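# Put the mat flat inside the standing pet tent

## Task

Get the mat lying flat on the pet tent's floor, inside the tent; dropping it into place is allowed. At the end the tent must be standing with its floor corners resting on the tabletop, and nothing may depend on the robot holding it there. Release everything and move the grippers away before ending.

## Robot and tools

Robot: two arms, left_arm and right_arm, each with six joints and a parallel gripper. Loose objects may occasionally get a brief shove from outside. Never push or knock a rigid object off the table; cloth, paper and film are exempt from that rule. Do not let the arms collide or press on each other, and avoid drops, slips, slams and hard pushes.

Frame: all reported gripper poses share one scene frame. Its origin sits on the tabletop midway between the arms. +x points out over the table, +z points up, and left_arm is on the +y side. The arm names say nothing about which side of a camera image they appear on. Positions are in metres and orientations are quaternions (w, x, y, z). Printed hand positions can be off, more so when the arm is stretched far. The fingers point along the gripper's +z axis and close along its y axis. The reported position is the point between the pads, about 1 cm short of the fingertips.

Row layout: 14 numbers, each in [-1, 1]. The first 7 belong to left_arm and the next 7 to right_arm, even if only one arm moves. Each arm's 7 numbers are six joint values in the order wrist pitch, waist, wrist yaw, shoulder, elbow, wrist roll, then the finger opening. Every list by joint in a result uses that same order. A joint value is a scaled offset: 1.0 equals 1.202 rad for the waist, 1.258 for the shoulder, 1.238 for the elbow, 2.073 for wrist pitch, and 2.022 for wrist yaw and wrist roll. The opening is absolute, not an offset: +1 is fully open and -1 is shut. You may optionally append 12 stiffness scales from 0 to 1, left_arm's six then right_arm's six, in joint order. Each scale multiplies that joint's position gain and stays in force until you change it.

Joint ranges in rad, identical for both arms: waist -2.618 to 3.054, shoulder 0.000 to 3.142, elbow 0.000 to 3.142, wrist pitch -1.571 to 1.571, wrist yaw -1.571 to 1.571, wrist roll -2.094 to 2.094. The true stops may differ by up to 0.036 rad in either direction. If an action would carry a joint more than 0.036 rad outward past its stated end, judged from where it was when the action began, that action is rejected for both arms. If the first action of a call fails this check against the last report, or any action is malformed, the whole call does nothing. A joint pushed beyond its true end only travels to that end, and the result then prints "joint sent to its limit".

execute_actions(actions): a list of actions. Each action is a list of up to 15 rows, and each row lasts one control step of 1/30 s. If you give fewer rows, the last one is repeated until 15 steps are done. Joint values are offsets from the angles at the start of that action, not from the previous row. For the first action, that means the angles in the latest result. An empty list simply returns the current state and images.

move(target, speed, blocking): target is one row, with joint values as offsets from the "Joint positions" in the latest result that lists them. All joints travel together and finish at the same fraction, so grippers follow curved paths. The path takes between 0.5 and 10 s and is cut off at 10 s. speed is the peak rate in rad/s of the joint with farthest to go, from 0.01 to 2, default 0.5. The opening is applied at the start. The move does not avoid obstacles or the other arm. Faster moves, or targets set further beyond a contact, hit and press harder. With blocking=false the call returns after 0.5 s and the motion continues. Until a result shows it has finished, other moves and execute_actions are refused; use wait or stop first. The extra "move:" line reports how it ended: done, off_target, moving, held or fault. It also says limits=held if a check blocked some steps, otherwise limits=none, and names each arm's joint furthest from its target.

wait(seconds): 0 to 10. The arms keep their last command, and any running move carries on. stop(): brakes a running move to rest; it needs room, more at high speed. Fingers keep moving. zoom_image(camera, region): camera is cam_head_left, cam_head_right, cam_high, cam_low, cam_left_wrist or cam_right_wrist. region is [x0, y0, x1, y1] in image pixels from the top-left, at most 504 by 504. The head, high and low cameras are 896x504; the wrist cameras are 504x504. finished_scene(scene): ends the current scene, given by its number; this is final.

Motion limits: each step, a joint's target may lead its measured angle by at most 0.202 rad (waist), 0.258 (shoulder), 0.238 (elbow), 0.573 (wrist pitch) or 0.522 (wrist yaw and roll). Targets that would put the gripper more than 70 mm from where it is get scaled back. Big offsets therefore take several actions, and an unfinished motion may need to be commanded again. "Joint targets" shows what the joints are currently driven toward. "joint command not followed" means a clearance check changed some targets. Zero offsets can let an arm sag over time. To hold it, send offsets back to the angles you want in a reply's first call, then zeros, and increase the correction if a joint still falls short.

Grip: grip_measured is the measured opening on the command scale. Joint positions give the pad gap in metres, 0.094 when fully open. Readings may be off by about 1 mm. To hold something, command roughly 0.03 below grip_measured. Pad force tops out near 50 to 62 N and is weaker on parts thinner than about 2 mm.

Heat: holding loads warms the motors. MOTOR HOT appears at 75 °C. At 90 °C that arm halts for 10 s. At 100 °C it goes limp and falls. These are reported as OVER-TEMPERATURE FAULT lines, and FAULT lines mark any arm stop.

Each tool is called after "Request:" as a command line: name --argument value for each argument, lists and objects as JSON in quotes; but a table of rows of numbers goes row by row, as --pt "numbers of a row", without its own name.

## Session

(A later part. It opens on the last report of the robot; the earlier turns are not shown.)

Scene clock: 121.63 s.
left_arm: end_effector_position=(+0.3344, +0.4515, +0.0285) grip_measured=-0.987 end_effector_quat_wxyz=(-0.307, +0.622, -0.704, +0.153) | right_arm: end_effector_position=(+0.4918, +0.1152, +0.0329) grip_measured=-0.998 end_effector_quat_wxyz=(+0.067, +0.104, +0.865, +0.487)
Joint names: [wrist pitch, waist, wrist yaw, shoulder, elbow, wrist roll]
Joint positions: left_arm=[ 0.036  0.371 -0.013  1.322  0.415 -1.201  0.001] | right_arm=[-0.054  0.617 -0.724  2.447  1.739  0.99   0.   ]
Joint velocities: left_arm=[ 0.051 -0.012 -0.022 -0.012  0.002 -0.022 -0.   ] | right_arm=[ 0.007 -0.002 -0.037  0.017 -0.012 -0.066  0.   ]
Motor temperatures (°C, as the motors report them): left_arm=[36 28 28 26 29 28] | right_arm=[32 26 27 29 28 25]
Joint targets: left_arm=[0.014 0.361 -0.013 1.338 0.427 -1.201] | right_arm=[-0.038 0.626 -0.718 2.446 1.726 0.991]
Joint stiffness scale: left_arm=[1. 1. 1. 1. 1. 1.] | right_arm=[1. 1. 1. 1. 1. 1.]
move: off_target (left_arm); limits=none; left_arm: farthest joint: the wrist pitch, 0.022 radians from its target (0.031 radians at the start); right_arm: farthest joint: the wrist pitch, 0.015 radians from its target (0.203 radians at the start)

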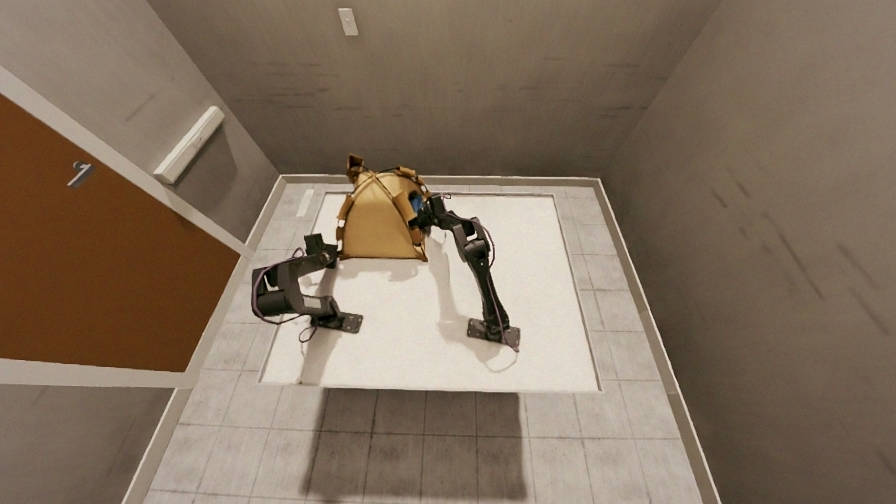

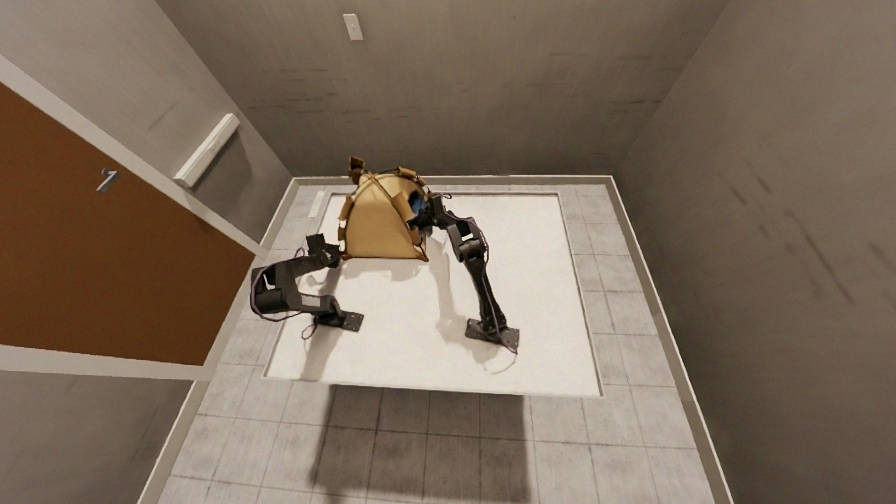

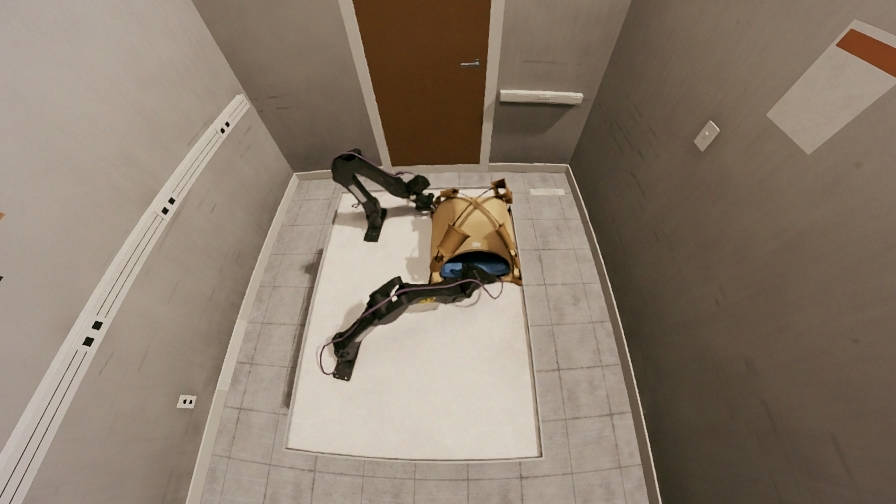

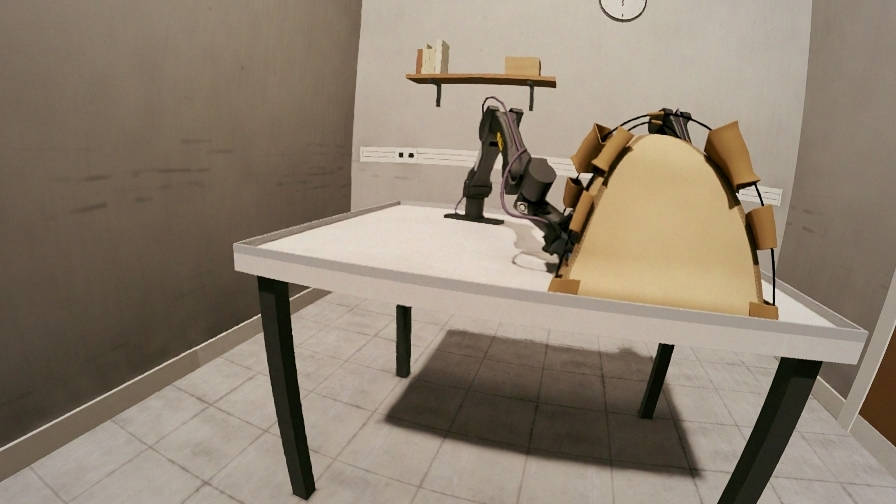

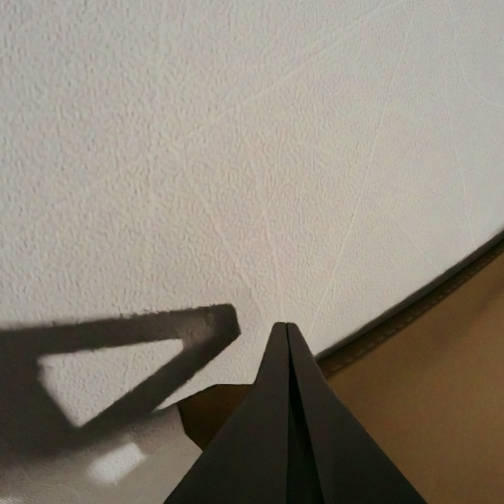

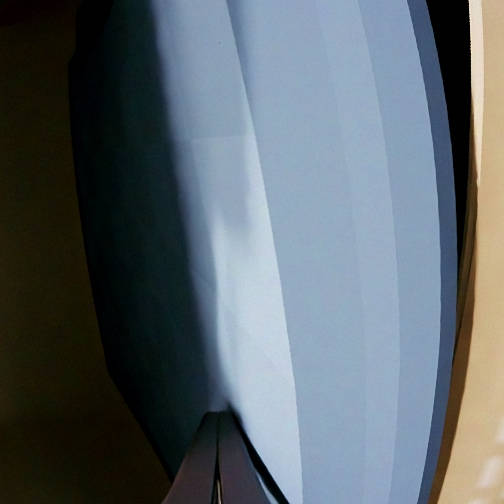

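Request:
move --target '[-0.01,-0.005,0,0.01,0.01,0,-1,0.01,0.04,0.02,0.03,0,0,-1]' --speed 0.06

Request:
move --target '[0,0,0,0,0.01,0,-1,-0.1,-0.12,-0.03,-0.17,0,0,-1]' --speed 0.3

Request:
move --target '[0,0,0,0,0.01,0,-1,0,-0.2,-0.1,0,0,0,-1]' --speed 0.4

Request:
zoom_image --camera "cam_high" --region '[400, 200, 550, 330]'

Scene clock: 123.30 s.
left_arm: end_effector_position=(+0.3345, +0.4515, +0.0285) grip_measured=-0.987 end_effector_quat_wxyz=(-0.307, +0.622, -0.703, +0.153) | right_arm: end_effector_position=(+0.4826, +0.1308, +0.0177) grip_measured=-0.998 end_effector_quat_wxyz=(+0.065, +0.096, +0.871, +0.478)
Joint names: [wrist pitch, waist, wrist yaw, shoulder, elbow, wrist roll]
Joint positions: left_arm=[ 0.037  0.371 -0.013  1.322  0.415 -1.201  0.001] | right_arm=[-0.034  0.653 -0.696  2.475  1.739  0.99   0.   ]
Joint velocities: left_arm=[ 0.022  0.007 -0.095  0.002  0.007  0.037  0.   ] | right_arm=[ 0.051  0.002 -0.051 -0.007  0.002  0.051 -0.   ]
Motor temperatures (°C, as the motors report them): left_arm=[36 28 28 26 29 28] | right_arm=[32 26 27 29 28 25]
Joint targets: left_arm=[0.016 0.365 -0.013 1.334 0.427 -1.201] | right_arm=[-0.034 0.664 -0.684 2.485 1.739 0.990]
Joint stiffness scale: left_arm=[1. 1. 1. 1. 1. 1.] | right_arm=[1. 1. 1. 1. 1. 1.]
move: off_target (left_arm); limits=none; left_arm: farthest joint: the wrist pitch, 0.021 radians from its target (0.021 radians at the start); right_arm: farthest joint: the wrist yaw, 0.013 radians from its target (0.041 radians at the start)

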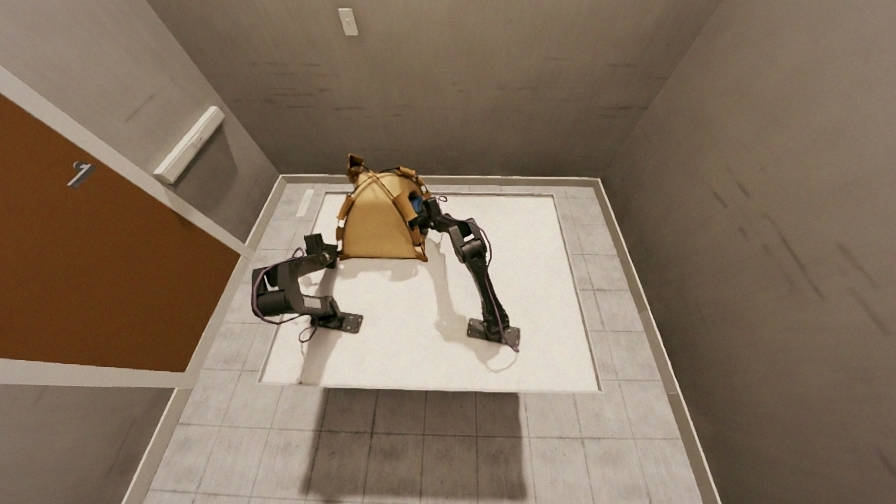

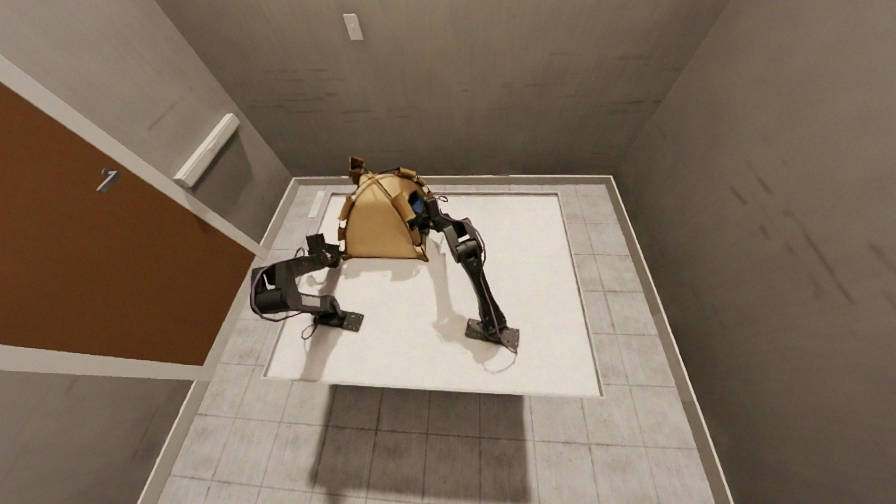

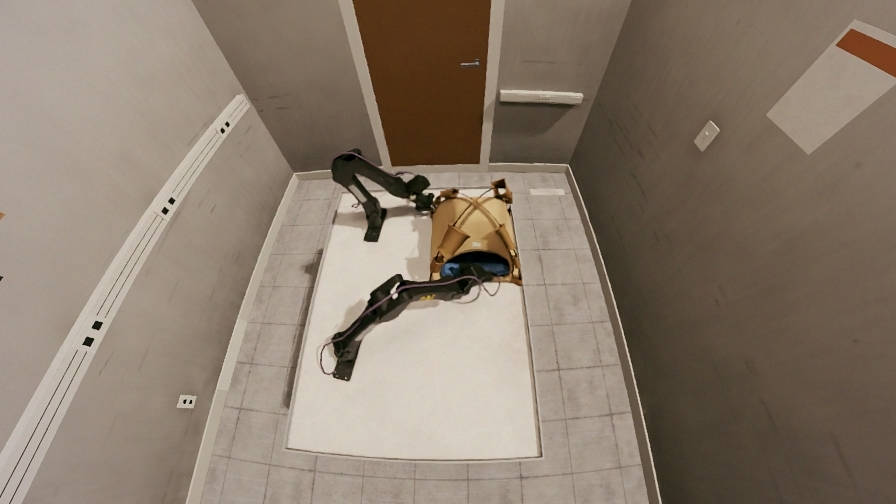

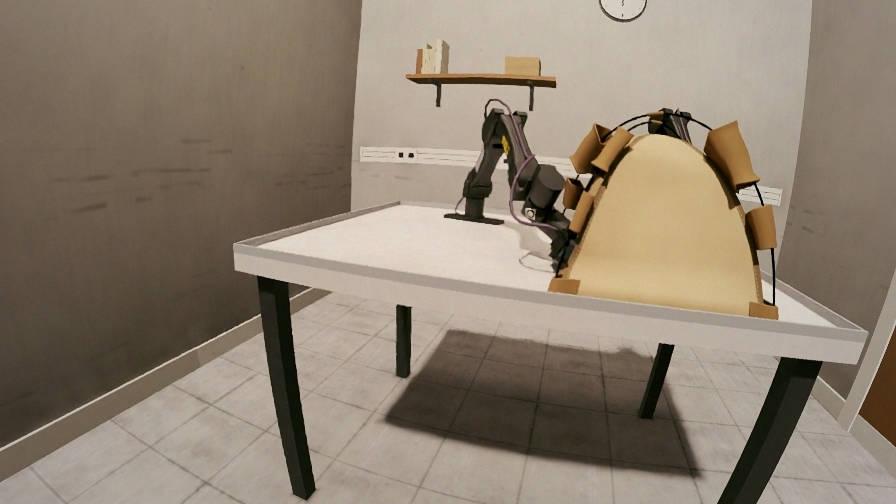

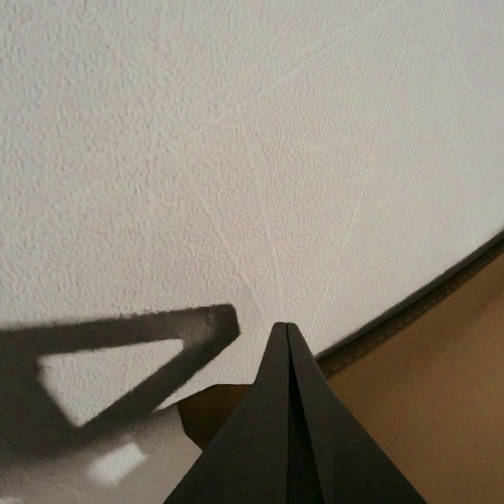

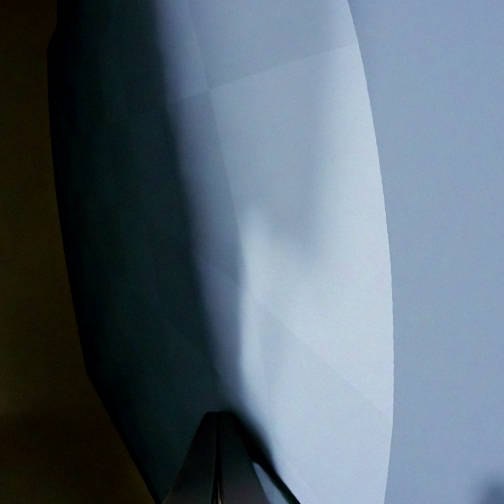

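Scene clock: 124.73 s.
left_arm: end_effector_position=(+0.3346, +0.4515, +0.0286) grip_measured=-0.987 end_effector_quat_wxyz=(-0.308, +0.622, -0.703, +0.153) | right_arm: end_effector_position=(+0.5077, +0.0582, +0.1007) grip_measured=-0.998 end_effector_quat_wxyz=(+0.080, +0.149, +0.859, +0.484)
Joint names: [wrist pitch, waist, wrist yaw, shoulder, elbow, wrist roll]
Joint positions: left_arm=[ 0.037  0.371 -0.013  1.322  0.415 -1.201  0.001] | right_arm=[-0.236  0.512 -0.742  2.284  1.739  0.99   0.   ]
Joint velocities: left_arm=[-0.051  0.017 -0.037 -0.002 -0.012 -0.007 -0.   ] | right_arm=[ 0.051 -0.002 -0.007 -0.046  0.007 -0.037  0.001]
Motor temperatures (°C, as the motors report them): left_arm=[36 28 28 26 29 28] | right_arm=[32 26 27 29 28 25]
Joint targets: left_arm=[0.037 0.371 -0.013 1.322 0.427 -1.201] | right_arm=[-0.241 0.509 -0.757 2.261 1.739 0.990]
Joint stiffness scale: left_arm=[1. 1. 1. 1. 1. 1.] | right_arm=[1. 1. 1. 1. 1. 1.]
move: off_target (right_arm); limits=none; left_arm: farthest joint: the elbow, 0.012 radians from its target (0.012 radians at the start); right_arm: farthest joint: the shoulder, 0.023 radians from its target (0.214 radians at the start)

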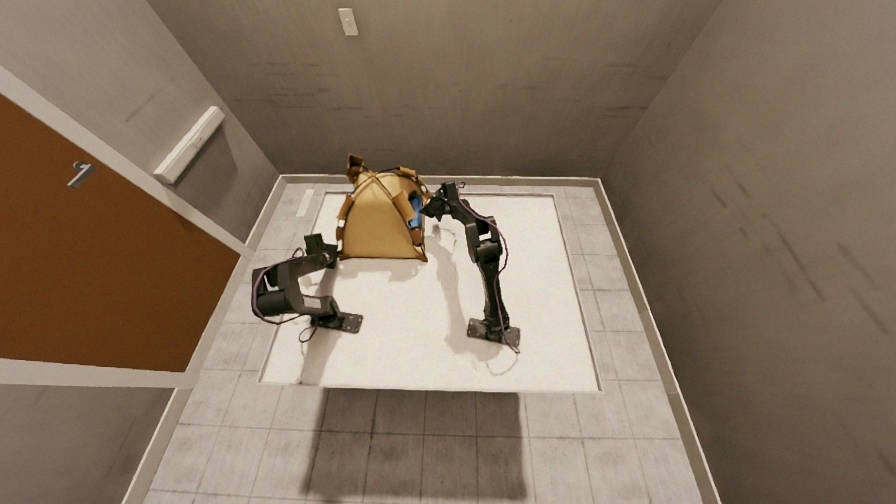

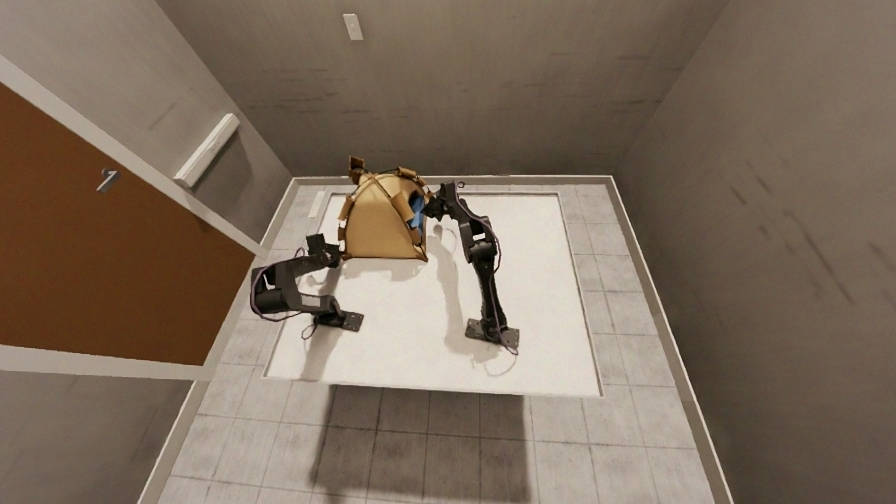

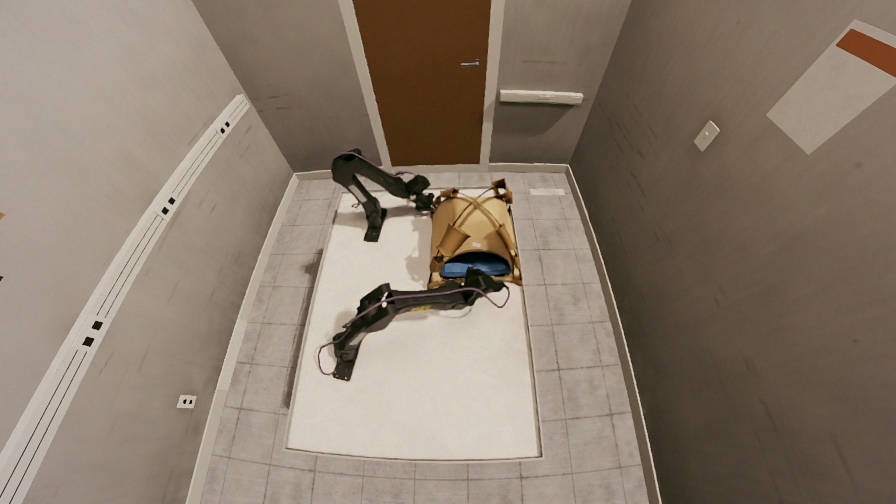

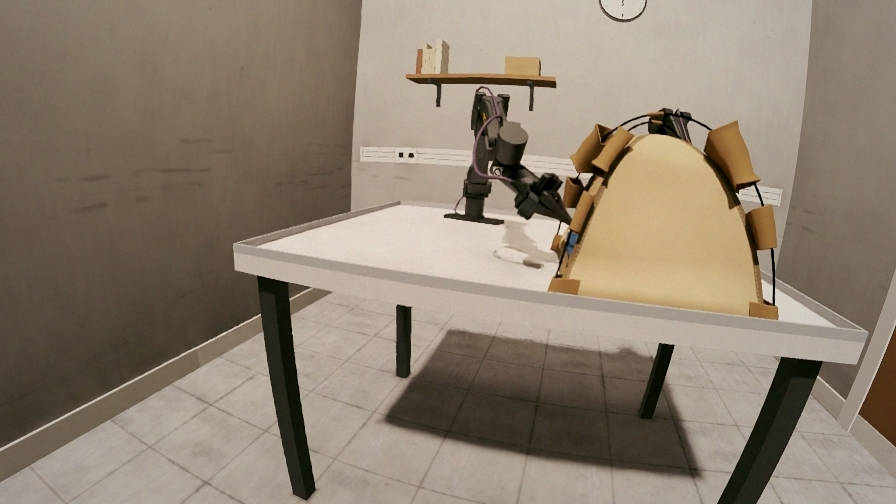

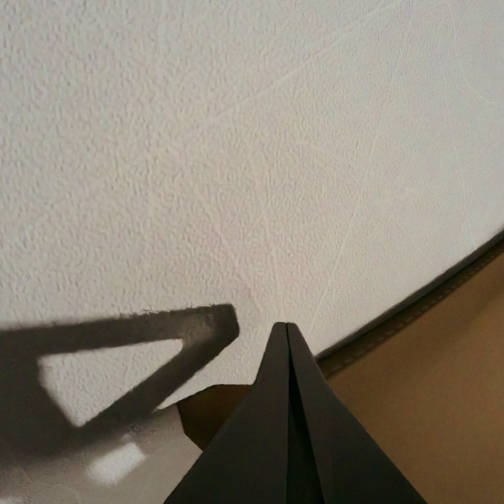

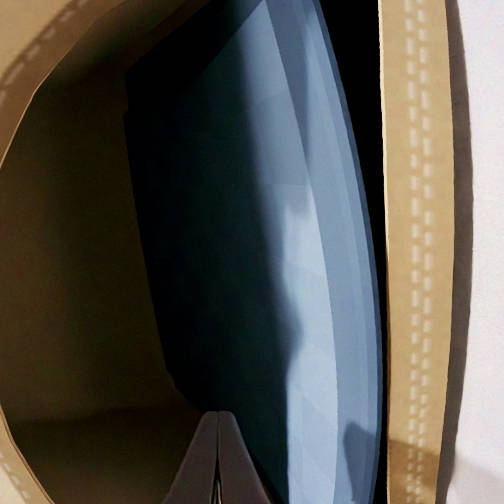

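Scene clock: 126.07 s.
left_arm: end_effector_position=(+0.3346, +0.4515, +0.0287) grip_measured=-0.987 end_effector_quat_wxyz=(-0.308, +0.622, -0.703, +0.153) | right_arm: end_effector_position=(+0.5458, -0.0528, +0.1179) grip_measured=-0.998 end_effector_quat_wxyz=(+0.086, +0.208, +0.817, +0.530)
Joint names: [wrist pitch, waist, wrist yaw, shoulder, elbow, wrist roll]
Joint positions: left_arm=[ 0.038  0.371 -0.013  1.322  0.415 -1.201  0.001] | right_arm=[-0.236  0.268 -0.927  2.284  1.739  0.99   0.   ]
Joint velocities: left_arm=[ 0.037  0.012 -0.007  0.002  0.017  0.037 -0.001] | right_arm=[-0.022  0.017  0.007  0.017 -0.002  0.051  0.   ]
Motor temperatures (°C, as the motors report them): left_arm=[36 28 28 26 29 28] | right_arm=[32 26 27 29 28 25]
Joint targets: left_arm=[0.037 0.371 -0.013 1.322 0.427 -1.201] | right_arm=[-0.236 0.272 -0.944 2.284 1.739 0.990]
Joint stiffness scale: left_arm=[1. 1. 1. 1. 1. 1.] | right_arm=[1. 1. 1. 1. 1. 1.]
move: done; limits=none; left_arm: farthest joint: the elbow, 0.012 radians from its target (0.012 radians at the start); right_arm: farthest joint: the wrist yaw, 0.017 radians from its target (0.202 radians at the start)

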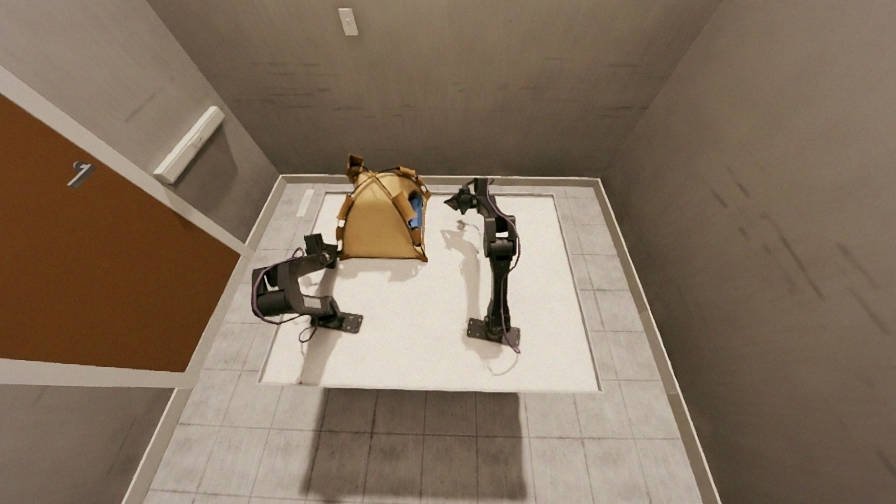

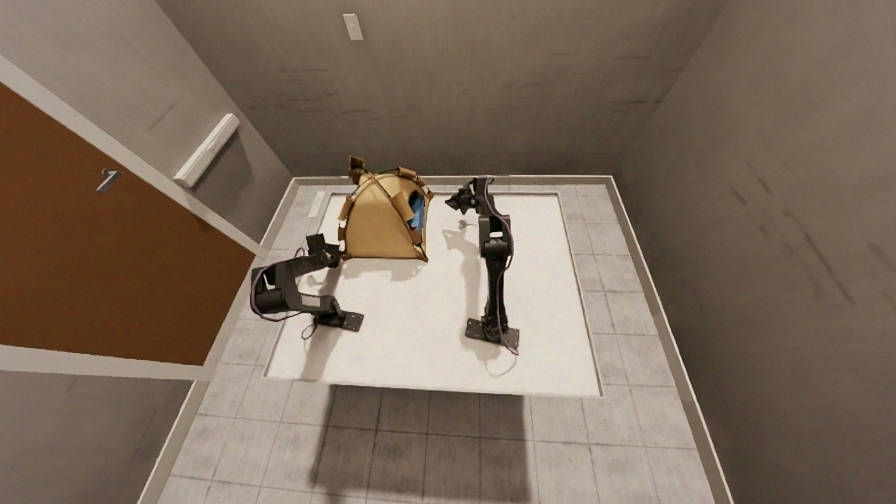

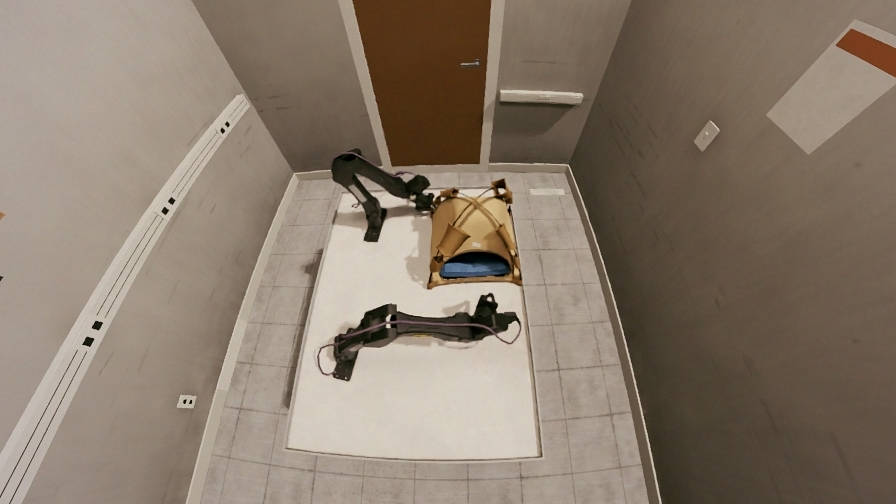

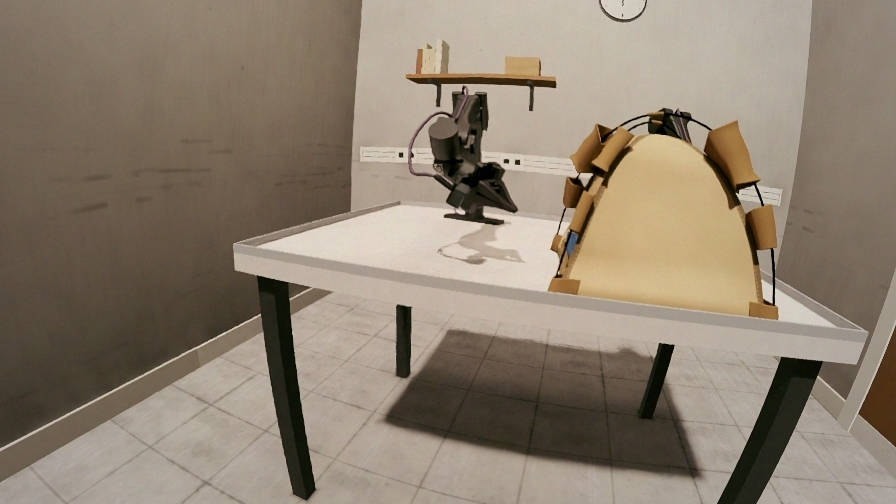

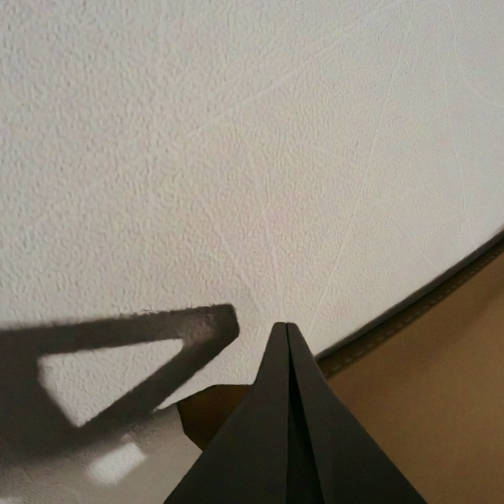

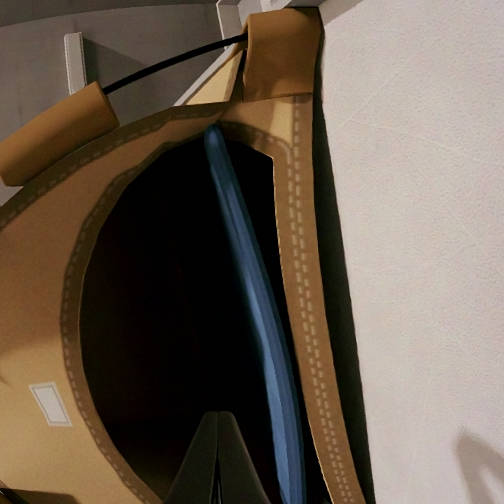

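Region (400, 200, 550, 330) of cam_high's 896x504 image, scaled by 3.360, with more detail than that image has; it fills the top 437 rows of this view, and the rest is white.

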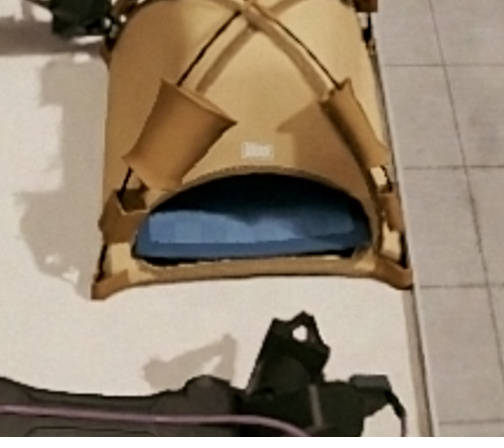

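Request:
move --target '[0,0,0,0,0.01,0,-1,0.31,0.118,0.004,0.08,-0.213,0.08,-0.45]' --speed 0.45

Request:
zoom_image --camera "cam_low" --region '[470, 170, 630, 300]'

Scene clock: 129.40 s.
left_arm: end_effector_position=(+0.3346, +0.4515, +0.0287) grip_measured=-0.987 end_effector_quat_wxyz=(-0.308, +0.622, -0.703, +0.153) | right_arm: end_effector_position=(+0.5225, +0.0201, +0.0561) grip_measured=-0.451 end_effector_quat_wxyz=(+0.107, +0.150, +0.792, +0.582)
Joint names: [wrist pitch, waist, wrist yaw, shoulder, elbow, wrist roll]
Joint positions: left_arm=[ 0.038  0.371 -0.013  1.322  0.415 -1.201  0.001] | right_arm=[ 0.386  0.403 -0.921  2.388  1.485  1.151  0.026]
Joint velocities: left_arm=[ 0.066  0.002 -0.037 -0.007 -0.012 -0.037 -0.001] | right_arm=[-0.066 -0.007  0.007 -0.017 -0.002  0.051  0.   ]
Motor temperatures (°C, as the motors report them): left_arm=[36 28 28 26 29 28] | right_arm=[32 26 27 29 28 25]
Joint targets: left_arm=[0.037 0.371 -0.013 1.322 0.427 -1.201] | right_arm=[0.407 0.410 -0.919 2.384 1.475 1.152]
Joint stiffness scale: left_arm=[1. 1. 1. 1. 1. 1.] | right_arm=[1. 1. 1. 1. 1. 1.]
move: off_target (right_arm); limits=none; left_arm: farthest joint: the elbow, 0.012 radians from its target (0.012 radians at the start); right_arm: farthest joint: the wrist pitch, 0.021 radians from its target (0.642 radians at the start)

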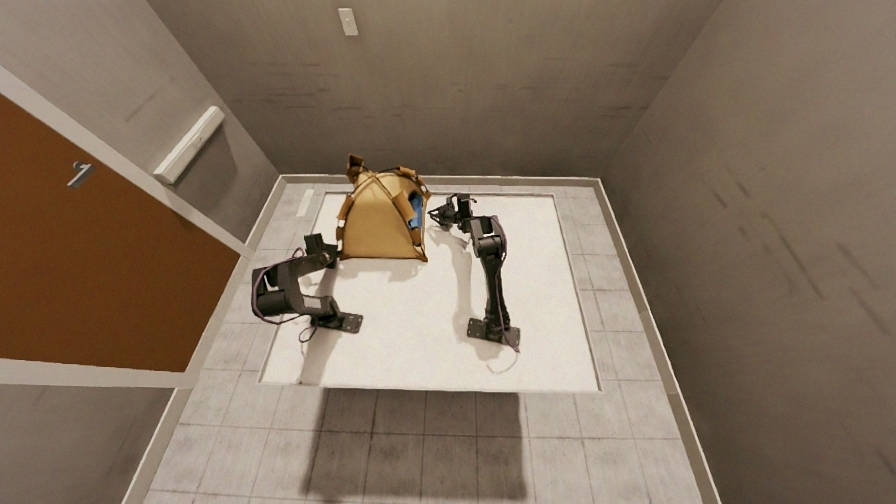

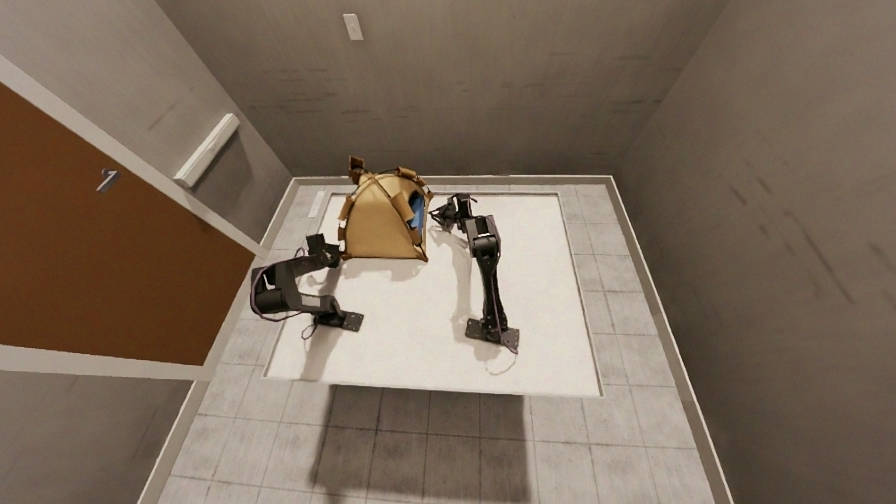

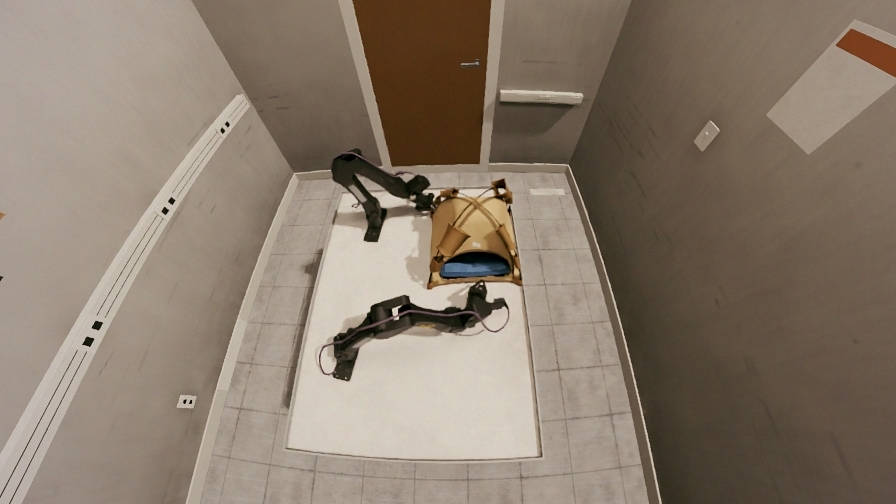

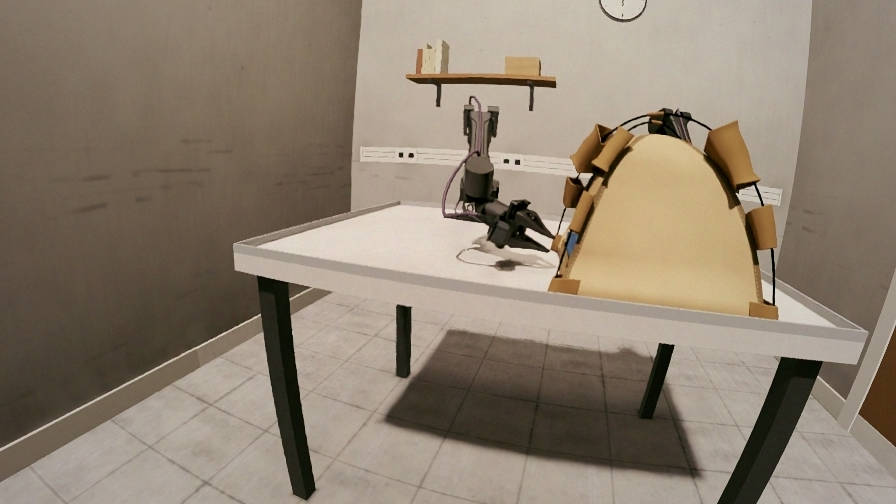

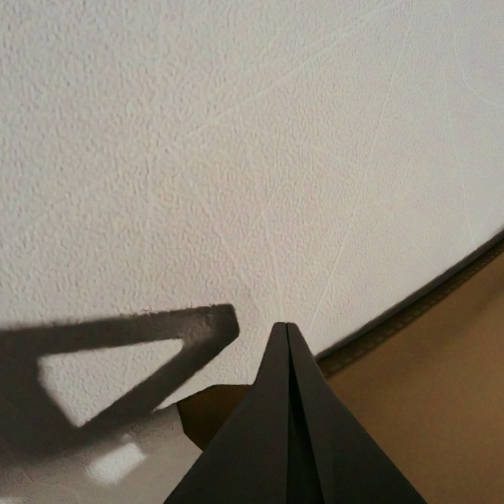

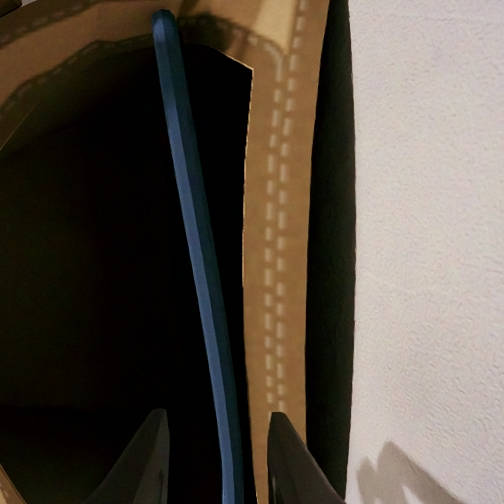

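Region (470, 170, 630, 300) of cam_low's 896x504 image, scaled by 3.150, with more detail than that image has; it fills the top 410 rows of this view, and the rest is white.

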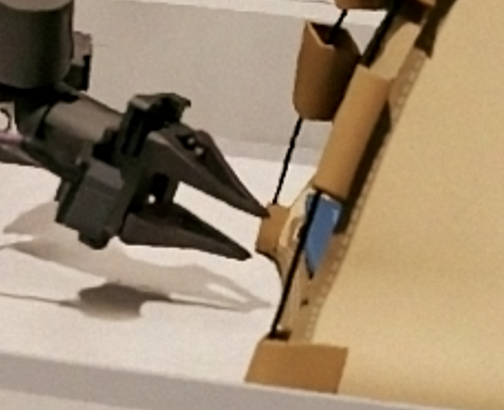

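Request:
execute_actions --actions '[]'

Scene clock: 130.73 s.
left_arm: end_effector_position=(+0.3346, +0.4515, +0.0287) grip_measured=-0.987 end_effector_quat_wxyz=(-0.308, +0.622, -0.703, +0.153) | right_arm: end_effector_position=(+0.5225, +0.0201, +0.0561) grip_measured=-0.451 end_effector_quat_wxyz=(+0.107, +0.150, +0.792, +0.582)
Joint names: [wrist pitch, waist, wrist yaw, shoulder, elbow, wrist roll]
Joint positions: left_arm=[ 0.038  0.371 -0.013  1.322  0.415 -1.201  0.001] | right_arm=[ 0.386  0.403 -0.921  2.388  1.485  1.151  0.026]
Joint velocities: left_arm=[ 0.022  0.007 -0.037 -0.002 -0.002 -0.022 -0.001] | right_arm=[-0.022 -0.002 -0.022  0.012 -0.017 -0.022 -0.   ]
Motor temperatures (°C, as the motors report them): left_arm=[36 28 28 26 29 28] | right_arm=[33 26 27 29 27 25]
Joint targets: left_arm=[0.037 0.371 -0.013 1.322 0.427 -1.201] | right_arm=[0.407 0.410 -0.919 2.384 1.475 1.152]
Joint stiffness scale: left_arm=[1. 1. 1. 1. 1. 1.] | right_arm=[1. 1. 1. 1. 1. 1.]

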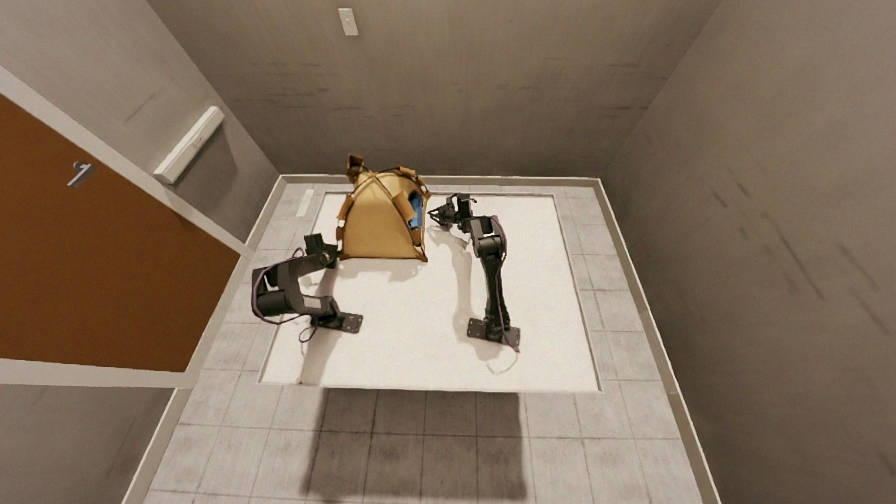

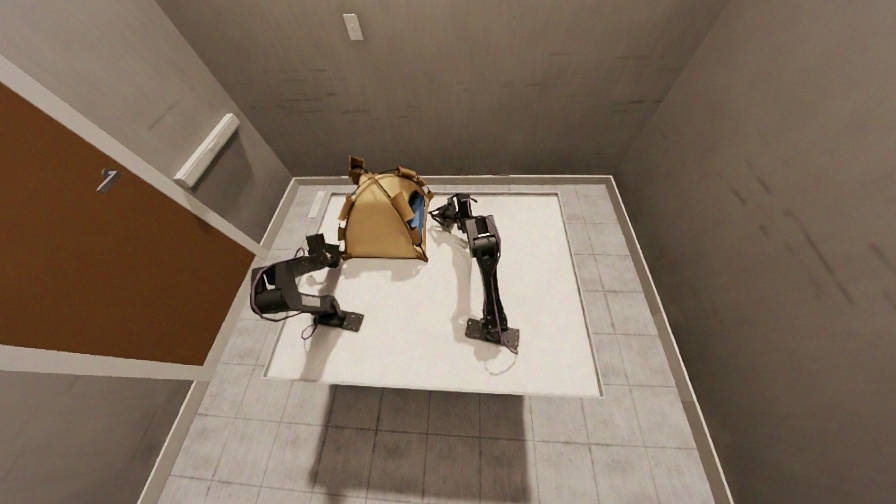

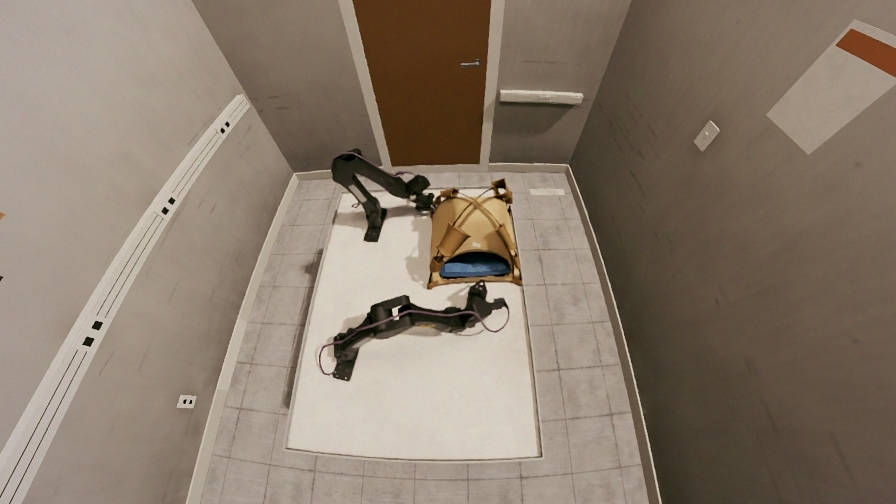

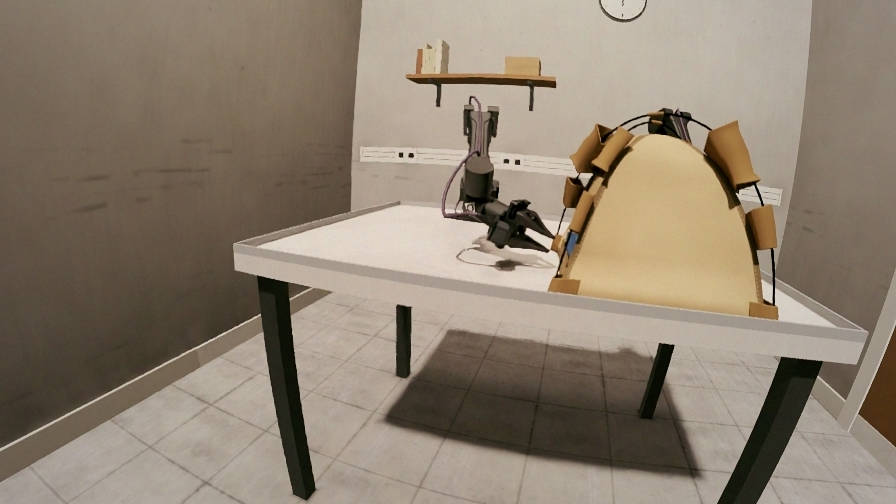

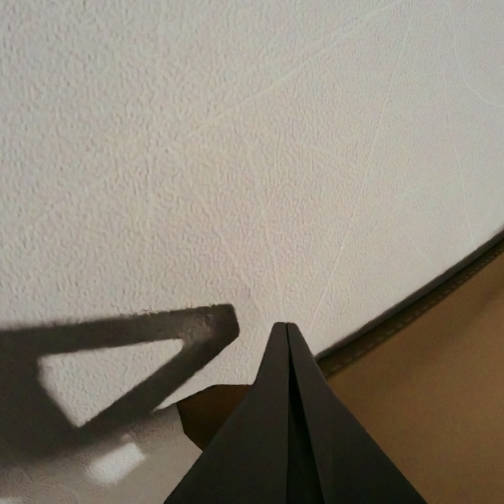

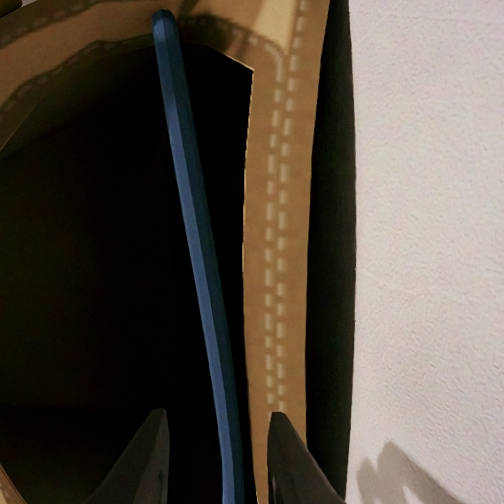

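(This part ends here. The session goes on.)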